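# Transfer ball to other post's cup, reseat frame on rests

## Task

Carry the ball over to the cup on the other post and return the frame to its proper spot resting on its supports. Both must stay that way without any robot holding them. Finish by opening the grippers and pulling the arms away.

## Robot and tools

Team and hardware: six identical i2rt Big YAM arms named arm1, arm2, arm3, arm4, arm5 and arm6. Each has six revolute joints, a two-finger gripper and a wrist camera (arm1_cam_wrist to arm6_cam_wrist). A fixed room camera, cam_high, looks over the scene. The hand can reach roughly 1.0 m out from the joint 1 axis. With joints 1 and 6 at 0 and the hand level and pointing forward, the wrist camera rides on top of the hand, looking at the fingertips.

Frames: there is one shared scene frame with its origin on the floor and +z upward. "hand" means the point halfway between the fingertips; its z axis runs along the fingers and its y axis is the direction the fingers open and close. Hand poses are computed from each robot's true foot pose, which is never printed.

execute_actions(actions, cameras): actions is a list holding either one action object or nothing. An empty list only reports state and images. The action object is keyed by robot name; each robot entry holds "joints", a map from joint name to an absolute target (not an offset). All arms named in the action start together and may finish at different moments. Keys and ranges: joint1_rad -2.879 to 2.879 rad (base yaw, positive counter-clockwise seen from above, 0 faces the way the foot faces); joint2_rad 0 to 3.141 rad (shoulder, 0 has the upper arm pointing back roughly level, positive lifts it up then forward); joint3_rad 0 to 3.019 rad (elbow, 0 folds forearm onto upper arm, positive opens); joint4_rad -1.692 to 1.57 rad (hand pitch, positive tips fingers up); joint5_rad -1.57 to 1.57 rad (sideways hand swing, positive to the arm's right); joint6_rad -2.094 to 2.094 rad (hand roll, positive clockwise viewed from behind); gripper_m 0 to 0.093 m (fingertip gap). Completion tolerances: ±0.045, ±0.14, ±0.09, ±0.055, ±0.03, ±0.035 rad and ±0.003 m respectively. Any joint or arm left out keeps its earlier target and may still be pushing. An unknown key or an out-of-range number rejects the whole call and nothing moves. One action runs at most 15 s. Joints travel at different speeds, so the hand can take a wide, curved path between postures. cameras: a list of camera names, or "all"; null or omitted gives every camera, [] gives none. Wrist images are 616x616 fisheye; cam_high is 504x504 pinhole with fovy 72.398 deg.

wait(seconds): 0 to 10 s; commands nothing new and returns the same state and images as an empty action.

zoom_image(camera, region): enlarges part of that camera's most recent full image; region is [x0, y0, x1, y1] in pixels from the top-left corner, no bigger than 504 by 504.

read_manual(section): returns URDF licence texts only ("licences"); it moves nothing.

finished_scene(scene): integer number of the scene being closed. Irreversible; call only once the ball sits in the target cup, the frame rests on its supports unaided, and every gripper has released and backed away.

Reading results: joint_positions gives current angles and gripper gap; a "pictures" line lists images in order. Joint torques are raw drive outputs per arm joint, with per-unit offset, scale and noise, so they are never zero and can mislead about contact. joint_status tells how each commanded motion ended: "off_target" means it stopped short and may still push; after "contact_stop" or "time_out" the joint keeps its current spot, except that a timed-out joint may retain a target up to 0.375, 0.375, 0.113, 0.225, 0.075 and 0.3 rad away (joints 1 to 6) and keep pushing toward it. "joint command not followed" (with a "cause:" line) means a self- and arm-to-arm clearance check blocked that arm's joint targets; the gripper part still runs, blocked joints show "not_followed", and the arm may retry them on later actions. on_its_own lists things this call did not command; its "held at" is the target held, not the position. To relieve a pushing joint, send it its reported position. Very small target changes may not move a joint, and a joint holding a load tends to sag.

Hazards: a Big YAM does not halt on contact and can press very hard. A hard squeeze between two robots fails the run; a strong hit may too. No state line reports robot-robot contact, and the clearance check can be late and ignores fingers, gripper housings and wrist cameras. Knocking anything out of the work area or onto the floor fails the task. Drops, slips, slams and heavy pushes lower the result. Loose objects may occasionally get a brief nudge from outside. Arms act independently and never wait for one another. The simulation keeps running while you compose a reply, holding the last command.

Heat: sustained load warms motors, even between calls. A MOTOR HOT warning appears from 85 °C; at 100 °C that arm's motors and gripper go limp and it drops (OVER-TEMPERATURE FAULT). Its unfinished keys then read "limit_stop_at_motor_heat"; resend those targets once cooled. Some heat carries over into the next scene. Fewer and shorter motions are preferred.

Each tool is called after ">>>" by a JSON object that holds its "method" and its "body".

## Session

>>> {"method": "execute_actions", "body": {"actions": [{"arm1":{"joints":{"joint1_rad":0,"joint2_rad":1.2,"joint3_rad":1.2,"joint4_rad":-1.2,"joint5_rad":0,"joint6_rad":0}},"arm4":{"joints":{"joint1_rad":0,"joint2_rad":1.2,"joint3_rad":1.2,"joint4_rad":-1.2,"joint5_rad":0,"joint6_rad":0}},"arm6":{"joints":{"joint1_rad":0,"joint2_rad":1.2,"joint3_rad":1.2,"joint4_rad":-1.2,"joint5_rad":0,"joint6_rad":0}},"arm2":{"joints":{"joint1_rad":0,"joint2_rad":1.2,"joint3_rad":1.2,"joint4_rad":-1.2,"joint5_rad":0,"joint6_rad":0}},"arm3":{"joints":{"joint1_rad":0,"joint2_rad":1.2,"joint3_rad":1.2,"joint4_rad":-1.2,"joint5_rad":0,"joint6_rad":0}},"arm5":{"joints":{"joint1_rad":0,"joint2_rad":1.2,"joint3_rad":1.2,"joint4_rad":-1.2,"joint5_rad":0,"joint6_rad":0}}}]}}

Scene clock: 1.43 s.
Joint torques (N m, as the arm reports them, + toward a larger angle): arm1=[  1.23 -12.     9.94   2.22   0.17   0.  ] | arm2=[ -1.4  -10.14   8.7    1.58  -0.23  -0.2 ] | arm3=[-0.56 -9.02 10.51  1.3   0.2  -0.03] | arm4=[ -0.06 -10.13  10.55   1.93   0.35  -0.07] | arm5=[ 1.09 -9.44  8.18  1.5   0.11 -0.09] | arm6=[-0.23 -7.7  12.05  1.43  0.22 -0.17]
Motor temperatures (°C, as the motors report them): arm1=[22 22 26 23 25 25] | arm2=[23 27 26 25 21 21] | arm3=[21 23 25 24 23 22] | arm4=[24 25 23 22 21 23] | arm5=[24 27 27 21 21 22] | arm6=[24 25 24 25 24 22]
arm1.joint_positions: joint1_rad=+0.013 joint2_rad=+1.212 joint3_rad=+1.178 joint4_rad=-1.219 joint5_rad=-0.004 joint6_rad=-0.010 gripper_m=+0.094
arm1.joint_status: all done
arm1.hand: x=-0.4100 y=+1.3170 z=+1.0400 quat_wxyz=(-0.132, -0.535, -0.831, +0.079) (m; scene frame)
arm2.joint_positions: joint1_rad=-0.005 joint2_rad=+1.205 joint3_rad=+1.196 joint4_rad=-1.213 joint5_rad=+0.004 joint6_rad=+0.011 gripper_m=+0.094
arm2.joint_status: all done
arm2.hand: x=-1.1324 y=+0.1821 z=+1.0339 quat_wxyz=(-0.174, -0.119, -0.977, +0.023) (m; scene frame)
arm3.joint_positions: joint1_rad=-0.002 joint2_rad=+1.208 joint3_rad=+1.189 joint4_rad=-1.220 joint5_rad=-0.004 joint6_rad=-0.011 gripper_m=+0.094
arm3.joint_status: all done
arm3.hand: x=-1.2545 y=-0.6094 z=+1.0943 quat_wxyz=(-0.163, +0.286, -0.943, -0.047) (m; scene frame)
arm4.joint_positions: joint1_rad=-0.009 joint2_rad=+1.211 joint3_rad=+1.188 joint4_rad=-1.219 joint5_rad=-0.004 joint6_rad=+0.008 gripper_m=+0.094
arm4.joint_status: all done
arm4.hand: x=-0.2357 y=-1.0843 z=+1.1122 quat_wxyz=(-0.122, +0.671, -0.723, -0.114) (m; scene frame)
arm5.joint_positions: joint1_rad=-0.008 joint2_rad=+1.211 joint3_rad=+1.192 joint4_rad=-1.218 joint5_rad=-0.002 joint6_rad=+0.009 gripper_m=+0.094
arm5.joint_status: all done
arm5.hand: x=+1.0514 y=-0.9401 z=+1.1152 quat_wxyz=(-0.073, +0.876, -0.455, -0.141) (m; scene frame)
arm6.joint_positions: joint1_rad=+0.006 joint2_rad=+1.206 joint3_rad=+1.190 joint4_rad=-1.209 joint5_rad=-0.004 joint6_rad=+0.013 gripper_m=+0.094
arm6.joint_status: all done
arm6.hand: x=+1.1870 y=+0.7263 z=+1.1150 quat_wxyz=(-0.084, -0.860, -0.482, +0.145) (m; scene frame)
pictures: arm1_cam_wrist, arm2_cam_wrist, arm3_cam_wrist, arm4_cam_wrist, arm5_cam_wrist, arm6_cam_wrist, cam_high
Images, in order (width x height): arm1_cam_wrist 616x616, arm2_cam_wrist 616x616, arm3_cam_wrist 616x616, arm4_cam_wrist 616x616, arm5_cam_wrist 616x616, arm6_cam_wrist 616x616, cam_high 504x504.

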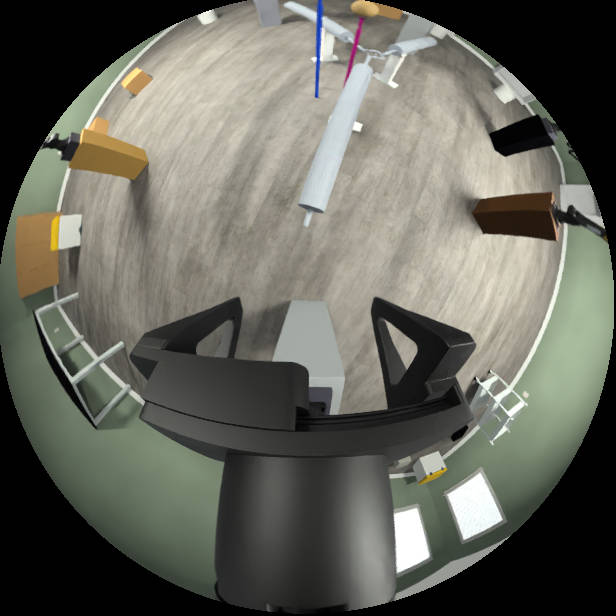

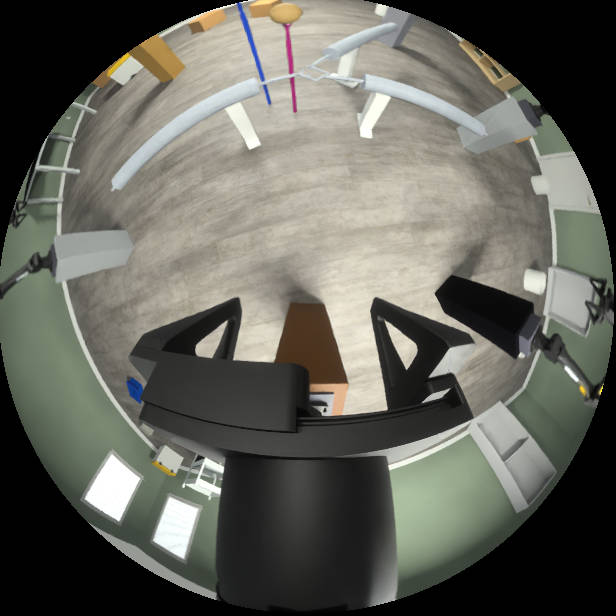

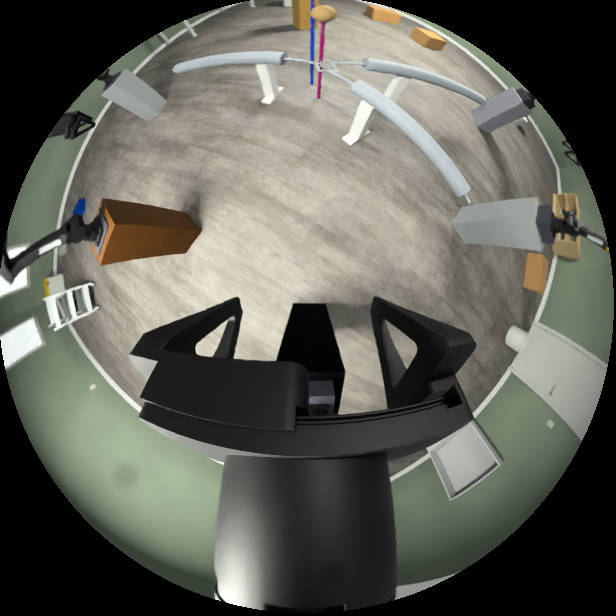

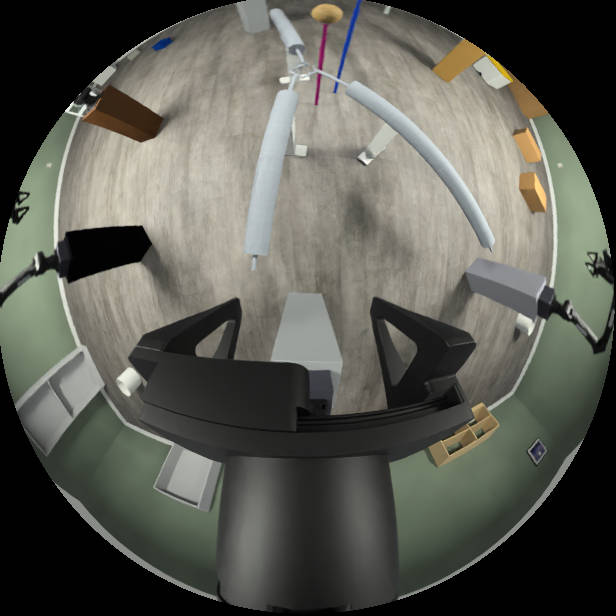

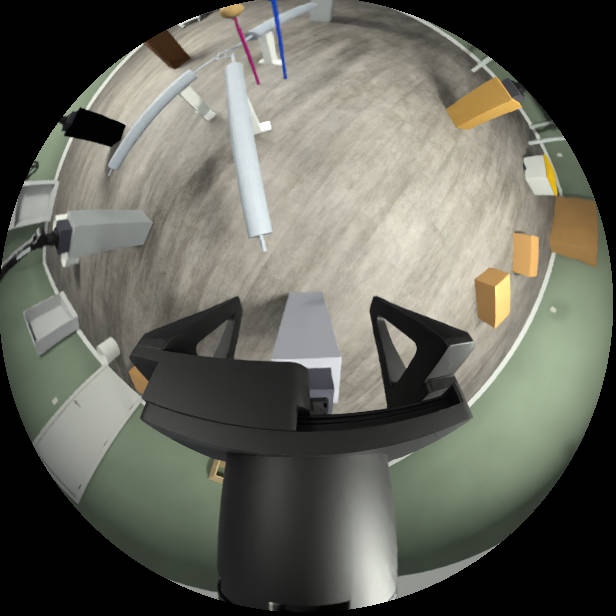

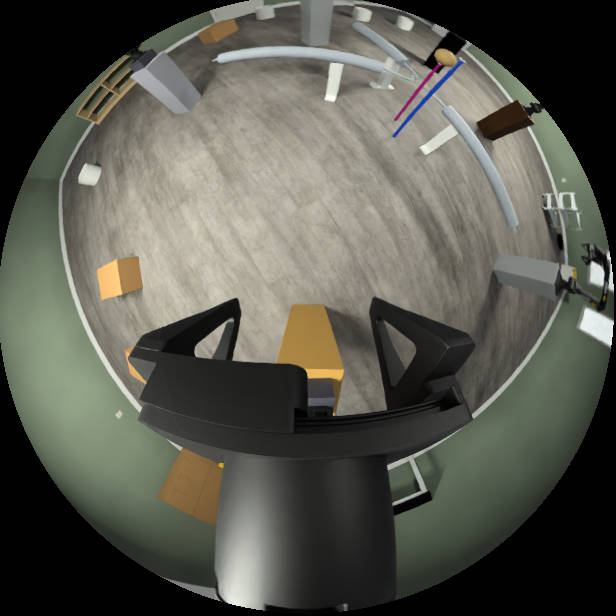

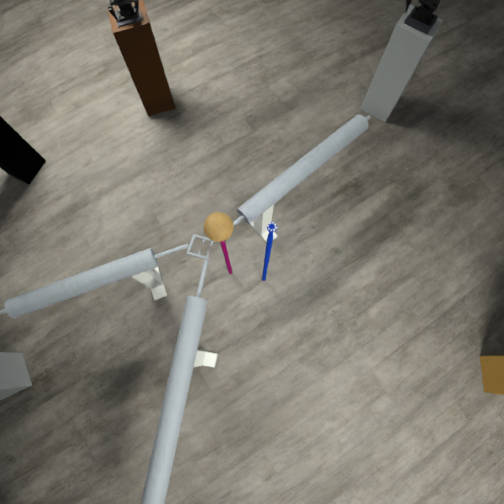

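>>> {"method": "execute_actions", "body": {"actions": [{"arm1":{"joints":{"joint1_rad":0.01,"joint2_rad":2.2,"joint3_rad":1.33,"joint4_rad":-0.647,"joint6_rad":0.39}},"arm4":{"joints":{"joint1_rad":0.55,"joint2_rad":2.237,"joint3_rad":1.025,"joint4_rad":-0.325,"joint6_rad":0.74}},"arm5":{"joints":{"joint1_rad":0.39,"joint2_rad":2.312,"joint3_rad":1.258,"joint4_rad":-0.473,"joint6_rad":0.2}},"arm6":{"joints":{"joint1_rad":-0.43,"joint2_rad":2.8,"joint3_rad":2.3,"joint4_rad":0.85}},"arm2":{"joints":{"joint1_rad":0.1,"joint2_rad":2.5,"joint3_rad":2.0,"joint4_rad":0.8}},"arm3":{"joints":{"joint2_rad":0.8,"joint4_rad":-0.8}}}]}}

Scene clock: 12.10 s.
Joint torques (N m, as the arm reports them, + toward a larger angle): arm1=[  1.48 -25.31   6.59   1.25   0.18  -0.04] | arm2=[ -2.04 -26.8   10.68   2.43  -0.18  -0.21] | arm3=[-0.56 -2.59 10.63  2.4   0.21 -0.03] | arm4=[ -0.88 -18.27   3.57   1.2    0.29   0.08] | arm5=[ -0.23 -17.04   4.84   0.73   0.05   0.07] | arm6=[ -0.27 -25.47  14.53   2.43   0.17  -0.16]
Motor temperatures (°C, as the motors report them): arm1=[22 23 28 23 25 25] | arm2=[23 27 29 25 21 21] | arm3=[21 24 28 24 23 22] | arm4=[24 25 25 22 21 23] | arm5=[24 28 28 21 21 22] | arm6=[24 26 26 25 24 22]
arm1.joint_positions: joint1_rad=+0.013 joint2_rad=+2.223 joint3_rad=+1.309 joint4_rad=-0.665 joint5_rad=-0.004 joint6_rad=+0.381 gripper_m=+0.094
arm1.joint_status: all done
arm1.hand: x=-0.3573 y=+1.2078 z=+0.6178 quat_wxyz=(+0.006, -0.694, -0.720, -0.009) (m; scene frame)
arm2.joint_positions: joint1_rad=+0.104 joint2_rad=+2.479 joint3_rad=+1.959 joint4_rad=+0.784 joint5_rad=+0.002 joint6_rad=+0.009 gripper_m=+0.094
arm2.joint_status: all done
arm2.hand: x=-0.6123 y=+0.1631 z=+0.9448 quat_wxyz=(-0.793, -0.040, -0.606, +0.047) (m; scene frame)
arm3.joint_positions: joint1_rad=-0.002 joint2_rad=+0.803 joint3_rad=+1.189 joint4_rad=-0.825 joint5_rad=-0.004 joint6_rad=-0.011 gripper_m=+0.094
arm3.joint_status: all done
arm3.hand: x=-1.2809 y=-0.6254 z=+1.3143 quat_wxyz=(-0.518, +0.246, -0.805, -0.150) (m; scene frame)
arm4.joint_positions: joint1_rad=+0.556 joint2_rad=+2.247 joint3_rad=+1.023 joint4_rad=-0.343 joint5_rad=-0.002 joint6_rad=+0.732 gripper_m=+0.094
arm4.joint_status: all done
arm4.hand: x=-0.4714 y=-1.1049 z=+0.6215 quat_wxyz=(-0.003, +0.619, -0.785, -0.002) (m; scene frame)
arm5.joint_positions: joint1_rad=+0.395 joint2_rad=+2.313 joint3_rad=+1.236 joint4_rad=-0.489 joint5_rad=+0.000 joint6_rad=+0.192 gripper_m=+0.094
arm5.joint_status: all done
arm5.hand: x=+0.8637 y=-1.0165 z=+0.6253 quat_wxyz=(+0.002, +0.933, -0.361, +0.006) (m; scene frame)
arm6.joint_positions: joint1_rad=-0.433 joint2_rad=+2.798 joint3_rad=+2.257 joint4_rad=+0.838 joint5_rad=-0.002 joint6_rad=+0.011 gripper_m=+0.094
arm6.joint_status: all done
arm6.hand: x=+0.6010 y=+0.5450 z=+0.9115 quat_wxyz=(-0.238, -0.571, -0.174, +0.766) (m; scene frame)
pictures: arm1_cam_wrist, arm2_cam_wrist, arm3_cam_wrist, arm4_cam_wrist, arm5_cam_wrist, arm6_cam_wrist, cam_high
Images, in order (width x height): arm1_cam_wrist 616x616, arm2_cam_wrist 616x616, arm3_cam_wrist 616x616, arm4_cam_wrist 616x616, arm5_cam_wrist 616x616, arm6_cam_wrist 616x616, cam_high 504x504.

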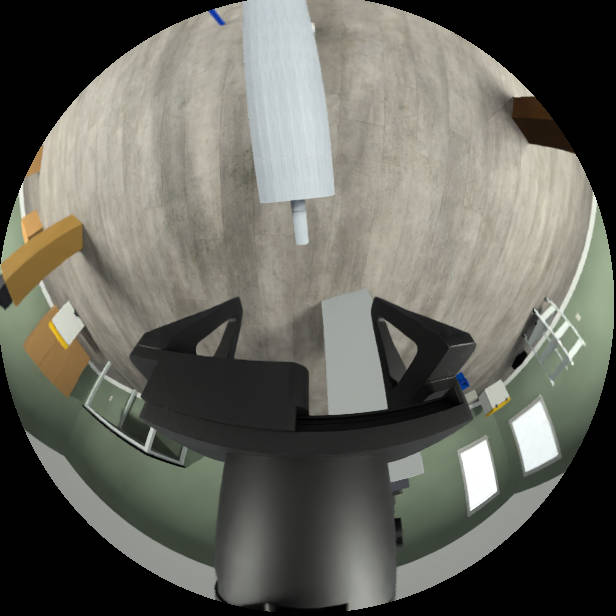

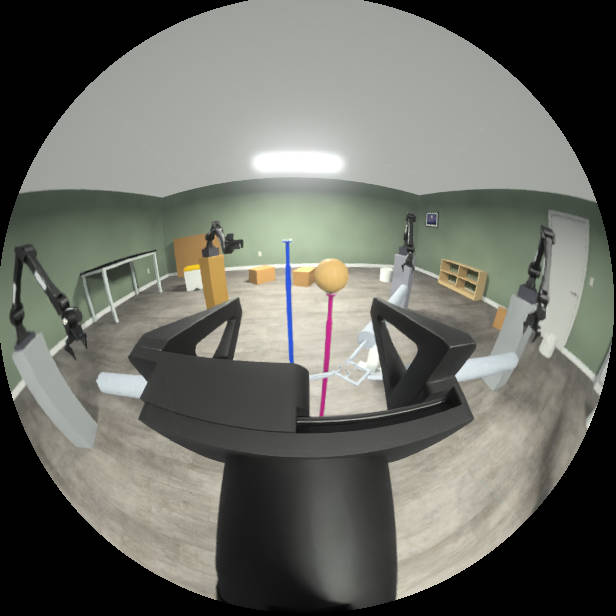

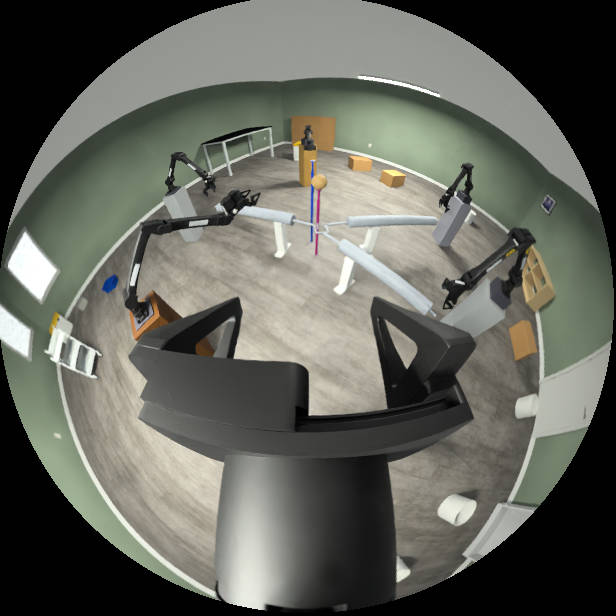

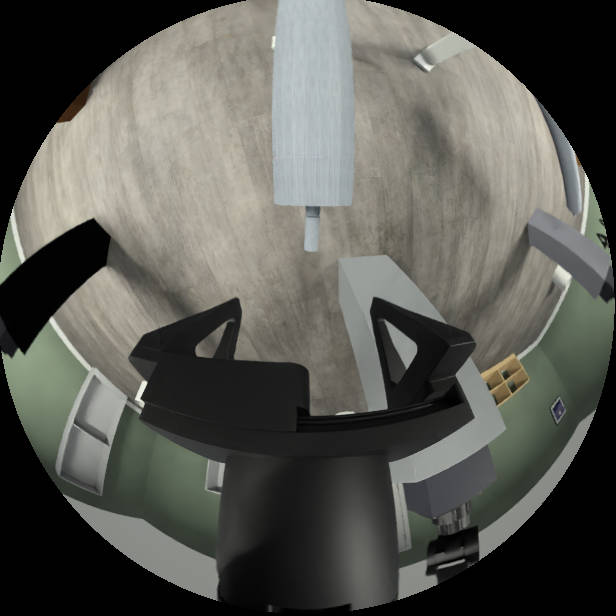

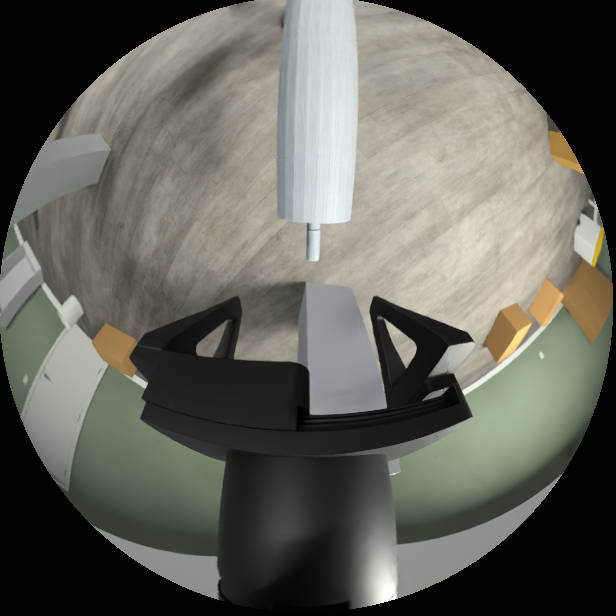

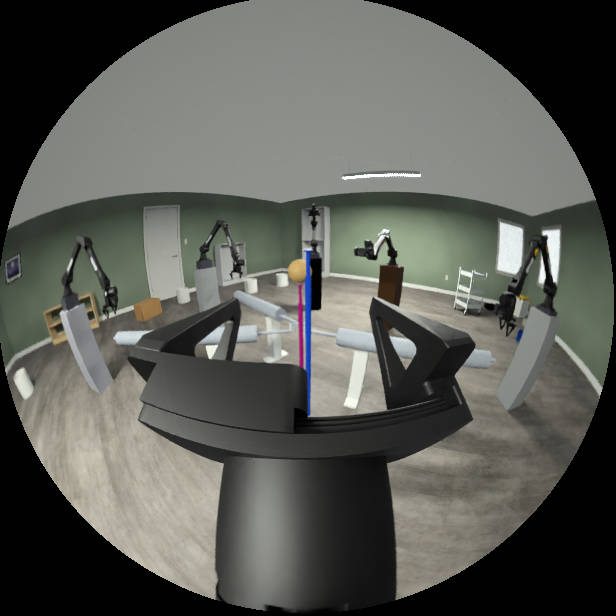

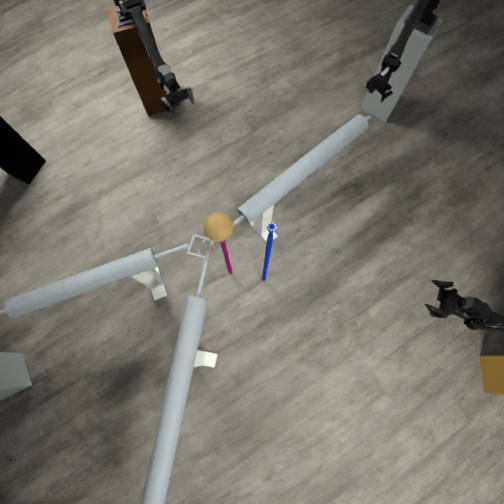

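>>> {"method": "execute_actions", "body": {"actions": [{"arm1":{"joints":{"joint1_rad":0.032,"joint2_rad":2.58,"joint3_rad":1.482,"joint4_rad":-0.42,"joint6_rad":0.29}},"arm4":{"joints":{"joint1_rad":0.543,"joint2_rad":2.63,"joint3_rad":1.195,"joint4_rad":-0.10,"joint6_rad":0.74}},"arm5":{"joints":{"joint1_rad":0.382,"joint2_rad":2.695,"joint3_rad":1.40,"joint4_rad":-0.24,"joint6_rad":0.225}},"arm6":{"joints":{"joint1_rad":-0.48,"joint4_rad":0.7,"joint5_rad":-0.1}},"arm2":{"joints":{"joint4_rad":0.55}}}], "cameras": ["arm1_cam_wrist","arm4_cam_wrist","arm5_cam_wrist"]}}

Scene clock: 21.93 s.
Joint torques (N m, as the arm reports them, + toward a larger angle): arm1=[  2.76 -25.93   4.89   1.3    0.13  -0.23] | arm2=[ -2.37 -26.68  10.62   1.3   -0.13  -0.18] | arm3=[-0.62 -2.6  10.64  2.39  0.21 -0.03] | arm4=[ -1.07 -19.22   2.24   1.1    0.28   0.08] | arm5=[  0.65 -18.77   2.18   0.64  -0.07   0.1 ] | arm6=[  0.06 -26.08  14.87   1.62  -0.07  -0.09]
Motor temperatures (°C, as the motors report them): arm1=[22 24 28 23 25 25] | arm2=[23 29 31 25 21 21] | arm3=[21 23 29 24 23 22] | arm4=[24 26 25 22 21 23] | arm5=[24 29 28 21 21 22] | arm6=[24 28 28 25 24 22]
arm1.joint_positions: joint1_rad=+0.020 joint2_rad=+2.598 joint3_rad=+1.459 joint4_rad=-0.436 joint5_rad=-0.003 joint6_rad=+0.299 gripper_m=+0.094
arm1.joint_status: all done
arm1.hand: x=-0.3516 y=+1.2082 z=+0.4517 quat_wxyz=(+0.004, -0.661, -0.750, -0.008) (m; scene frame)
arm2.joint_positions: joint1_rad=+0.104 joint2_rad=+2.479 joint3_rad=+1.959 joint4_rad=+0.566 joint5_rad=+0.002 joint6_rad=+0.009 gripper_m=+0.094
arm2.joint_status: all done
arm2.hand: x=-0.6041 y=+0.1619 z=+0.8919 quat_wxyz=(-0.723, -0.045, -0.688, +0.043) (m; scene frame)
arm3.joint_positions: joint1_rad=-0.002 joint2_rad=+0.803 joint3_rad=+1.189 joint4_rad=-0.825 joint5_rad=-0.004 joint6_rad=-0.011 gripper_m=+0.094
arm3.joint_status: not commanded
arm3.hand: x=-1.2809 y=-0.6254 z=+1.3143 quat_wxyz=(-0.518, +0.246, -0.805, -0.150) (m; scene frame)
arm4.joint_positions: joint1_rad=+0.551 joint2_rad=+2.644 joint3_rad=+1.184 joint4_rad=-0.115 joint5_rad=-0.002 joint6_rad=+0.733 gripper_m=+0.094
arm4.joint_status: all done
arm4.hand: x=-0.4623 y=-1.1152 z=+0.4695 quat_wxyz=(-0.003, +0.617, -0.787, +0.001) (m; scene frame)
arm5.joint_positions: joint1_rad=+0.387 joint2_rad=+2.711 joint3_rad=+1.392 joint4_rad=-0.254 joint5_rad=+0.002 joint6_rad=+0.216 gripper_m=+0.094
arm5.joint_status: all done
arm5.hand: x=+0.8862 y=-1.0255 z=+0.4551 quat_wxyz=(+0.001, +0.927, -0.376, +0.009) (m; scene frame)
arm6.joint_positions: joint1_rad=-0.485 joint2_rad=+2.798 joint3_rad=+2.257 joint4_rad=+0.708 joint5_rad=-0.095 joint6_rad=+0.011 gripper_m=+0.094
arm6.joint_status: all done
arm6.hand: x=+0.5768 y=+0.5702 z=+0.8804 quat_wxyz=(-0.236, -0.614, -0.207, +0.724) (m; scene frame)
pictures: arm1_cam_wrist, arm4_cam_wrist, arm5_cam_wrist
Images, in order (width x height): arm1_cam_wrist 616x616, arm4_cam_wrist 616x616, arm5_cam_wrist 616x616.

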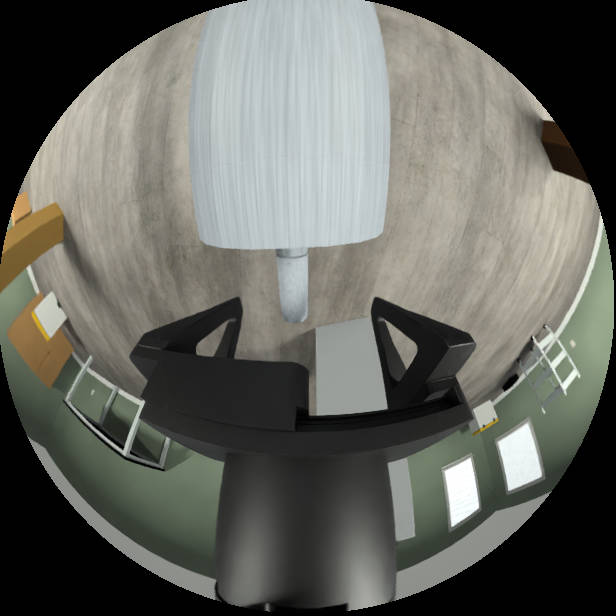

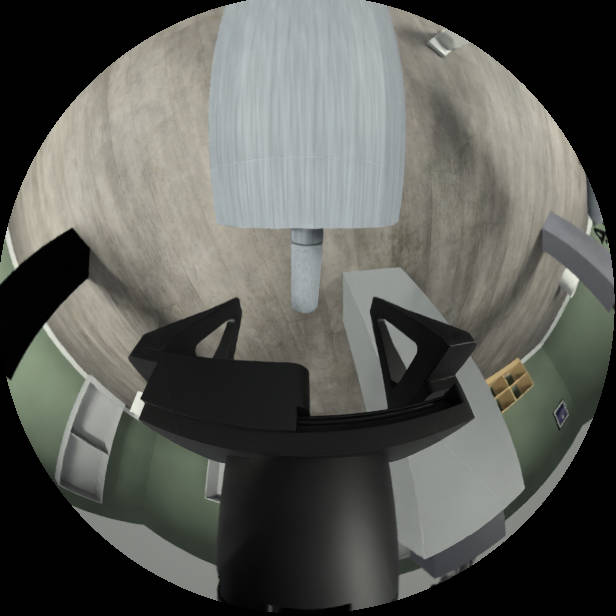

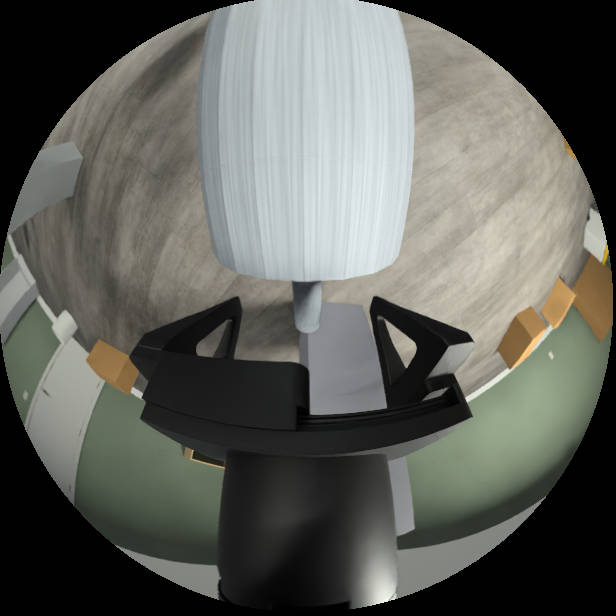

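>>> {"method": "execute_actions", "body": {"actions": [{"arm1":{"joints":{"joint1_rad":0.04,"joint2_rad":2.65,"joint3_rad":1.562,"joint4_rad":-0.468}},"arm4":{"joints":{"joint1_rad":0.512,"joint2_rad":2.705,"joint3_rad":1.282,"joint4_rad":-0.148,"joint6_rad":0.69}},"arm5":{"joints":{"joint2_rad":2.752,"joint3_rad":1.434,"joint4_rad":-0.23}}}], "cameras": ["arm1_cam_wrist","arm4_cam_wrist","arm5_cam_wrist","cam_high"]}}

Scene clock: 27.17 s.
Joint torques (N m, as the arm reports them, + toward a larger angle): arm1=[  3.28 -24.31   5.44  -0.14   0.17  -0.28] | arm2=[ -2.15 -27.18  10.66   1.49  -0.17  -0.17] | arm3=[-0.55 -2.62 10.65  2.4   0.21 -0.02] | arm4=[ -0.82 -18.19   2.16  -0.2    0.28  -0.07] | arm5=[  0.03 -16.41   2.64   0.6   -0.09   0.04] | arm6=[ -0.67 -24.56  14.79   1.45   0.    -0.16]
Motor temperatures (°C, as the motors report them): arm1=[22 24 28 23 25 25] | arm2=[23 30 32 25 21 21] | arm3=[21 23 29 24 23 22] | arm4=[24 26 24 22 21 23] | arm5=[24 29 28 21 21 22] | arm6=[24 29 29 25 24 22]
arm1.joint_positions: joint1_rad=+0.029 joint2_rad=+2.645 joint3_rad=+1.540 joint4_rad=-0.453 joint5_rad=-0.003 joint6_rad=+0.299 gripper_m=+0.094
arm1.joint_status: all done
arm1.hand: x=-0.3382 y=+1.1909 z=+0.4399 quat_wxyz=(-0.004, -0.658, -0.753, -0.005) (m; scene frame)
arm2.joint_positions: joint1_rad=+0.104 joint2_rad=+2.479 joint3_rad=+1.959 joint4_rad=+0.566 joint5_rad=+0.002 joint6_rad=+0.009 gripper_m=+0.094
arm2.joint_status: not commanded
arm2.hand: x=-0.6041 y=+0.1619 z=+0.8919 quat_wxyz=(-0.723, -0.045, -0.688, +0.043) (m; scene frame)
arm3.joint_positions: joint1_rad=-0.002 joint2_rad=+0.803 joint3_rad=+1.189 joint4_rad=-0.825 joint5_rad=-0.004 joint6_rad=-0.011 gripper_m=+0.094
arm3.joint_status: not commanded
arm3.hand: x=-1.2809 y=-0.6254 z=+1.3143 quat_wxyz=(-0.518, +0.246, -0.805, -0.150) (m; scene frame)
arm4.joint_positions: joint1_rad=+0.512 joint2_rad=+2.698 joint3_rad=+1.278 joint4_rad=-0.131 joint5_rad=-0.002 joint6_rad=+0.698 gripper_m=+0.094
arm4.joint_status: all done
arm4.hand: x=-0.4593 y=-1.0831 z=+0.4521 quat_wxyz=(-0.005, +0.615, -0.788, -0.011) (m; scene frame)
arm5.joint_positions: joint1_rad=+0.387 joint2_rad=+2.734 joint3_rad=+1.422 joint4_rad=-0.244 joint5_rad=+0.002 joint6_rad=+0.216 gripper_m=+0.094
arm5.joint_status: all done
arm5.hand: x=+0.8789 y=-1.0210 z=+0.4471 quat_wxyz=(+0.000, +0.927, -0.376, +0.001) (m; scene frame)
arm6.joint_positions: joint1_rad=-0.485 joint2_rad=+2.798 joint3_rad=+2.257 joint4_rad=+0.708 joint5_rad=-0.095 joint6_rad=+0.011 gripper_m=+0.094
arm6.joint_status: not commanded
arm6.hand: x=+0.5768 y=+0.5702 z=+0.8804 quat_wxyz=(-0.236, -0.614, -0.207, +0.724) (m; scene frame)
pictures: arm1_cam_wrist, arm4_cam_wrist, arm5_cam_wrist, cam_high
Images, in order (width x height): arm1_cam_wrist 616x616, arm4_cam_wrist 616x616, arm5_cam_wrist 616x616, cam_high 504x504.

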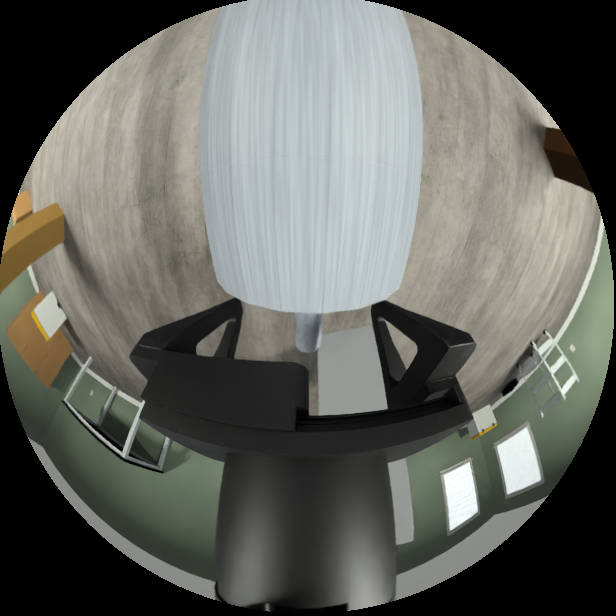

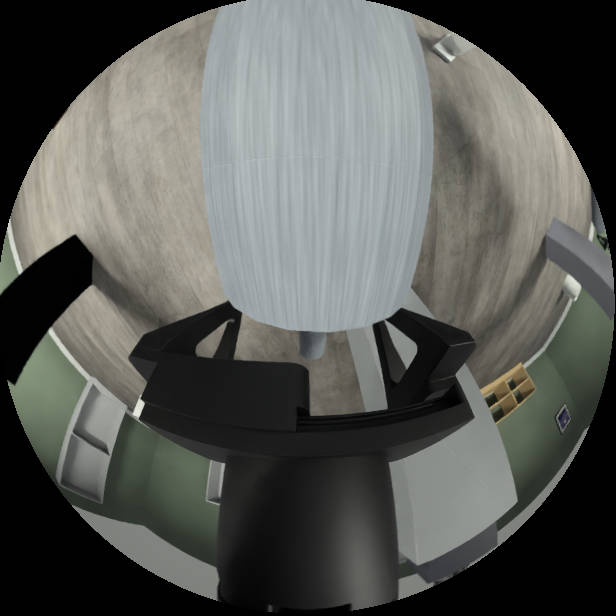

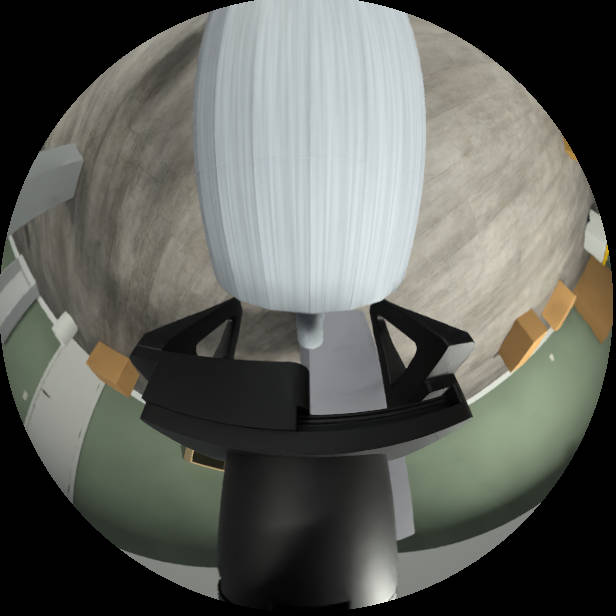

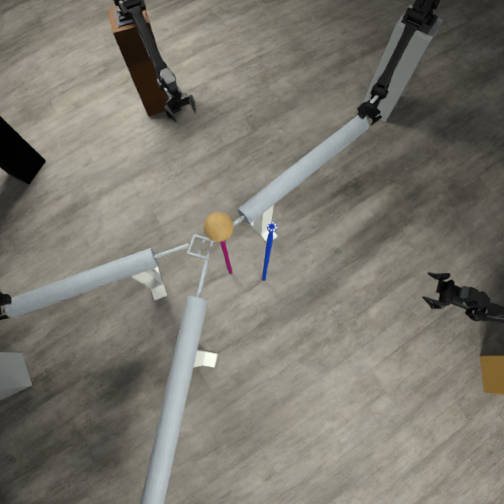

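Add q2 by ~.025.

>>> {"method": "execute_actions", "body": {"actions": [{"arm1":{"joints":{"joint2_rad":2.672}},"arm4":{"joints":{"joint1_rad":0.535,"joint2_rad":2.733}},"arm5":{"joints":{"joint2_rad":2.775}}}], "cameras": []}}

>>> {"method": "execute_actions", "body": {"actions": [{"arm1":{"joints":{"gripper_m":0}},"arm4":{"joints":{"gripper_m":0}},"arm5":{"joints":{"gripper_m":0}}}]}}

>>> {"method": "zoom_image", "body": {"camera": "cam_high", "region": [160, 190, 300, 310]}}

Scene clock: 30.60 s.
Joint torques (N m, as the arm reports them, + toward a larger angle): arm1=[  2.8  -24.5    5.15  -0.15   0.14  -0.24] | arm2=[ -2.32 -27.08  10.75   1.28  -0.17  -0.16] | arm3=[-0.61 -2.61 10.64  2.39  0.21 -0.03] | arm4=[ -0.18 -18.49   1.78  -0.24   0.29  -0.07] | arm5=[ -0.38 -16.66   2.43   0.79  -0.07   0.05] | arm6=[  0.22 -25.38  14.65   1.47  -0.07  -0.16]
Motor temperatures (°C, as the motors report them): arm1=[22 25 28 23 25 25] | arm2=[23 30 32 25 21 21] | arm3=[21 23 30 24 23 22] | arm4=[24 27 24 22 21 23] | arm5=[24 29 27 21 21 22] | arm6=[24 30 29 25 24 22]
arm1.joint_positions: joint1_rad=+0.029 joint2_rad=+2.671 joint3_rad=+1.540 joint4_rad=-0.453 joint5_rad=-0.003 joint6_rad=+0.299 gripper_m=+0.094
arm1.joint_status: all done
arm1.hand: x=-0.3433 y=+1.2020 z=+0.4264 quat_wxyz=(+0.008, -0.658, -0.753, -0.010) (m; scene frame)
arm2.joint_positions: joint1_rad=+0.104 joint2_rad=+2.479 joint3_rad=+1.959 joint4_rad=+0.566 joint5_rad=+0.002 joint6_rad=+0.009 gripper_m=+0.094
arm2.joint_status: not commanded
arm2.hand: x=-0.6041 y=+0.1619 z=+0.8919 quat_wxyz=(-0.723, -0.045, -0.688, +0.043) (m; scene frame)
arm3.joint_positions: joint1_rad=-0.002 joint2_rad=+0.803 joint3_rad=+1.189 joint4_rad=-0.825 joint5_rad=-0.004 joint6_rad=-0.011 gripper_m=+0.094
arm3.joint_status: not commanded
arm3.hand: x=-1.2809 y=-0.6254 z=+1.3143 quat_wxyz=(-0.518, +0.246, -0.805, -0.150) (m; scene frame)
arm4.joint_positions: joint1_rad=+0.530 joint2_rad=+2.730 joint3_rad=+1.278 joint4_rad=-0.131 joint5_rad=-0.002 joint6_rad=+0.698 gripper_m=+0.094
arm4.joint_status: all done
arm4.hand: x=-0.4583 y=-1.1019 z=+0.4381 quat_wxyz=(-0.002, +0.622, -0.783, +0.005) (m; scene frame)
arm5.joint_positions: joint1_rad=+0.387 joint2_rad=+2.762 joint3_rad=+1.422 joint4_rad=-0.244 joint5_rad=+0.002 joint6_rad=+0.216 gripper_m=+0.094
arm5.joint_status: all done
arm5.hand: x=+0.8915 y=-1.0289 z=+0.4344 quat_wxyz=(+0.002, +0.926, -0.376, +0.015) (m; scene frame)
arm6.joint_positions: joint1_rad=-0.485 joint2_rad=+2.798 joint3_rad=+2.257 joint4_rad=+0.708 joint5_rad=-0.095 joint6_rad=+0.011 gripper_m=+0.094
arm6.joint_status: not commanded
arm6.hand: x=+0.5768 y=+0.5702 z=+0.8804 quat_wxyz=(-0.236, -0.614, -0.207, +0.724) (m; scene frame)
pictures: none
No camera images: the call's "cameras" was empty. Leave "cameras" out to get every camera's image.

Scene clock: 31.33 s.
Joint torques (N m, as the arm reports them, + toward a larger angle): arm1=[  3.35 -23.74   5.13  -0.08   0.19  -0.27] | arm2=[ -1.97 -26.7   10.71   1.26  -0.18  -0.18] | arm3=[-0.56 -2.59 10.64  2.4   0.21 -0.03] | arm4=[ -0.28 -18.26   1.88  -0.18   0.27  -0.33] | arm5=[ -0.07 -16.4    2.27   0.65  -0.15   0.15] | arm6=[  0.18 -24.79  14.85   1.54  -0.1   -0.1 ]
Motor temperatures (°C, as the motors report them): arm1=[22 25 28 23 25 25] | arm2=[23 30 32 25 21 21] | arm3=[21 23 30 24 23 22] | arm4=[24 27 24 22 21 23] | arm5=[24 29 27 21 21 22] | arm6=[24 30 29 25 24 22]
arm1.joint_positions: joint1_rad=+0.029 joint2_rad=+2.671 joint3_rad=+1.540 joint4_rad=-0.453 joint5_rad=-0.003 joint6_rad=+0.299 gripper_m=+0.019
arm1.joint_status: gripper_m off_target (ended at +0.019, target +0.000)
arm1.hand: x=-0.3429 y=+1.2022 z=+0.4264 quat_wxyz=(+0.008, -0.657, -0.754, -0.010) (m; scene frame)
arm2.joint_positions: joint1_rad=+0.104 joint2_rad=+2.479 joint3_rad=+1.959 joint4_rad=+0.566 joint5_rad=+0.002 joint6_rad=+0.009 gripper_m=+0.094
arm2.joint_status: not commanded
arm2.hand: x=-0.6041 y=+0.1619 z=+0.8919 quat_wxyz=(-0.723, -0.045, -0.688, +0.043) (m; scene frame)
arm3.joint_positions: joint1_rad=-0.002 joint2_rad=+0.803 joint3_rad=+1.189 joint4_rad=-0.825 joint5_rad=-0.004 joint6_rad=-0.011 gripper_m=+0.094
arm3.joint_status: not commanded
arm3.hand: x=-1.2809 y=-0.6254 z=+1.3143 quat_wxyz=(-0.518, +0.246, -0.805, -0.150) (m; scene frame)
arm4.joint_positions: joint1_rad=+0.530 joint2_rad=+2.730 joint3_rad=+1.278 joint4_rad=-0.132 joint5_rad=-0.001 joint6_rad=+0.726 gripper_m=+0.019
arm4.joint_status: gripper_m off_target (ended at +0.019, target +0.000)
arm4.hand: x=-0.4581 y=-1.1022 z=+0.4381 quat_wxyz=(-0.002, +0.611, -0.791, +0.006) (m; scene frame)
arm5.joint_positions: joint1_rad=+0.387 joint2_rad=+2.762 joint3_rad=+1.422 joint4_rad=-0.243 joint5_rad=+0.004 joint6_rad=+0.205 gripper_m=+0.019
arm5.joint_status: gripper_m off_target (ended at +0.019, target +0.000)
arm5.hand: x=+0.8915 y=-1.0285 z=+0.4344 quat_wxyz=(+0.001, +0.929, -0.371, +0.014) (m; scene frame)
arm6.joint_positions: joint1_rad=-0.485 joint2_rad=+2.798 joint3_rad=+2.257 joint4_rad=+0.708 joint5_rad=-0.095 joint6_rad=+0.011 gripper_m=+0.094
arm6.joint_status: not commanded
arm6.hand: x=+0.5768 y=+0.5702 z=+0.8804 quat_wxyz=(-0.236, -0.614, -0.207, +0.724) (m; scene frame)
pictures: arm1_cam_wrist, arm2_cam_wrist, arm3_cam_wrist, arm4_cam_wrist, arm5_cam_wrist, arm6_cam_wrist, cam_high
Images, in order (width x height): arm1_cam_wrist 616x616, arm2_cam_wrist 616x616, arm3_cam_wrist 616x616, arm4_cam_wrist 616x616, arm5_cam_wrist 616x616, arm6_cam_wrist 616x616, cam_high 504x504.

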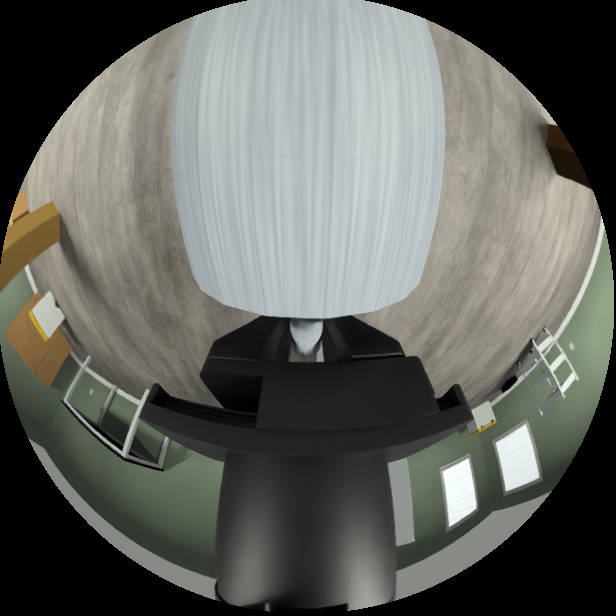

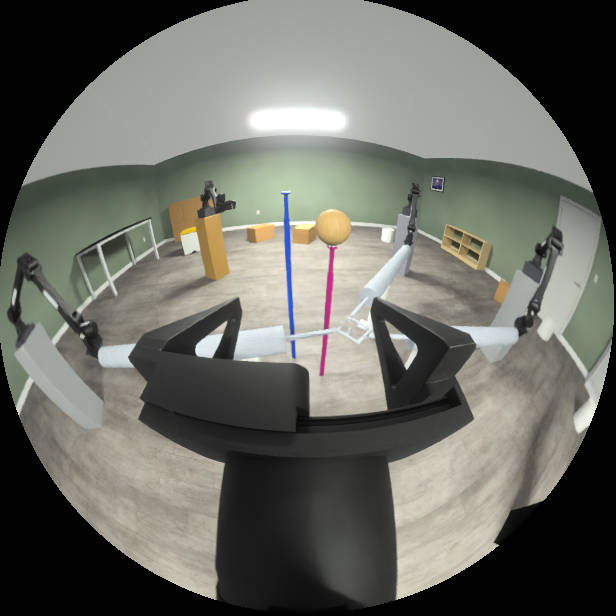

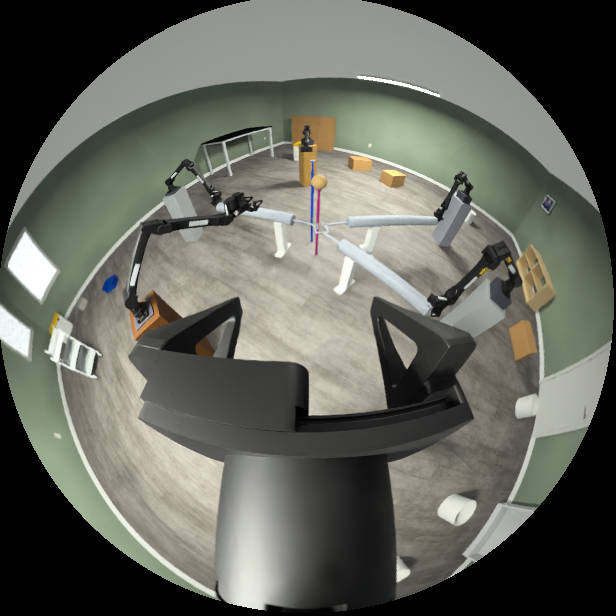

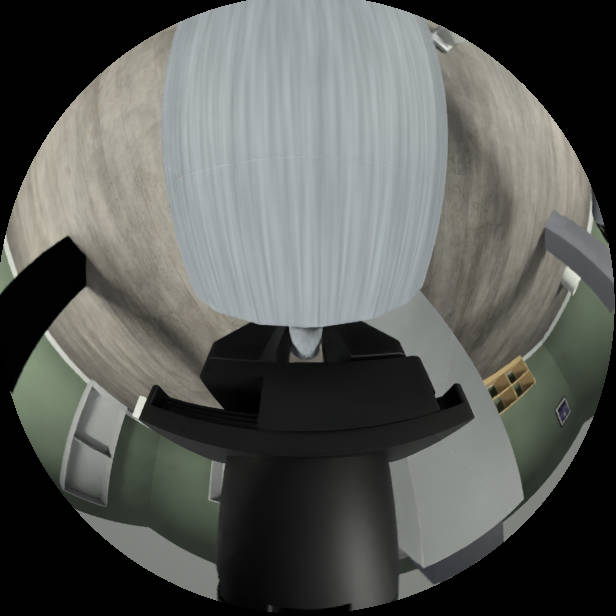

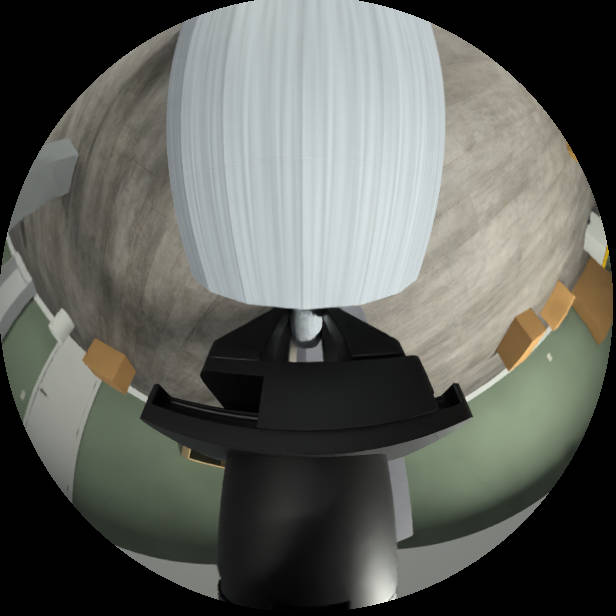

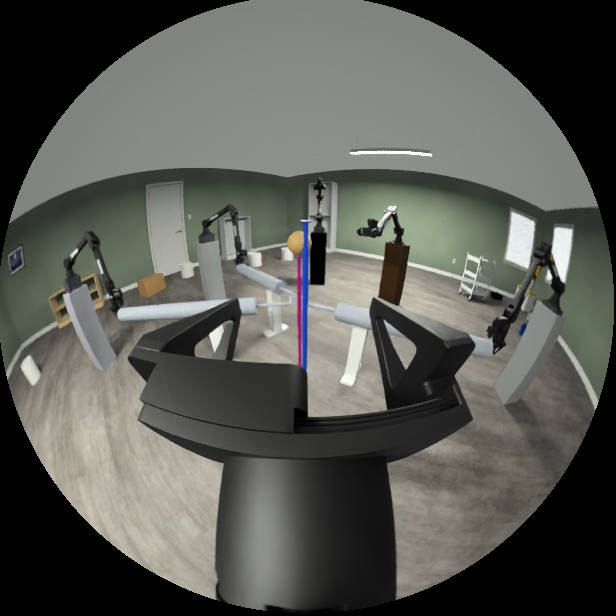

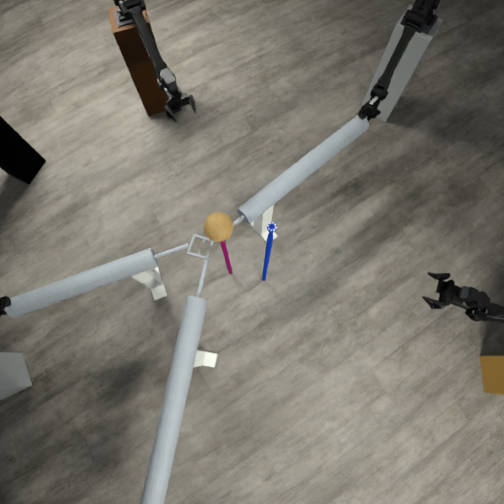

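Region (160, 190, 300, 310) of cam_high's 504x504 image, scaled by 3.600, with more detail than that image has; it fills the top 432 rows of this view, and the rest is white.

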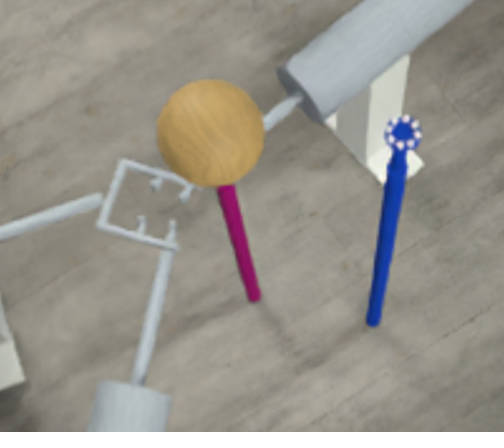

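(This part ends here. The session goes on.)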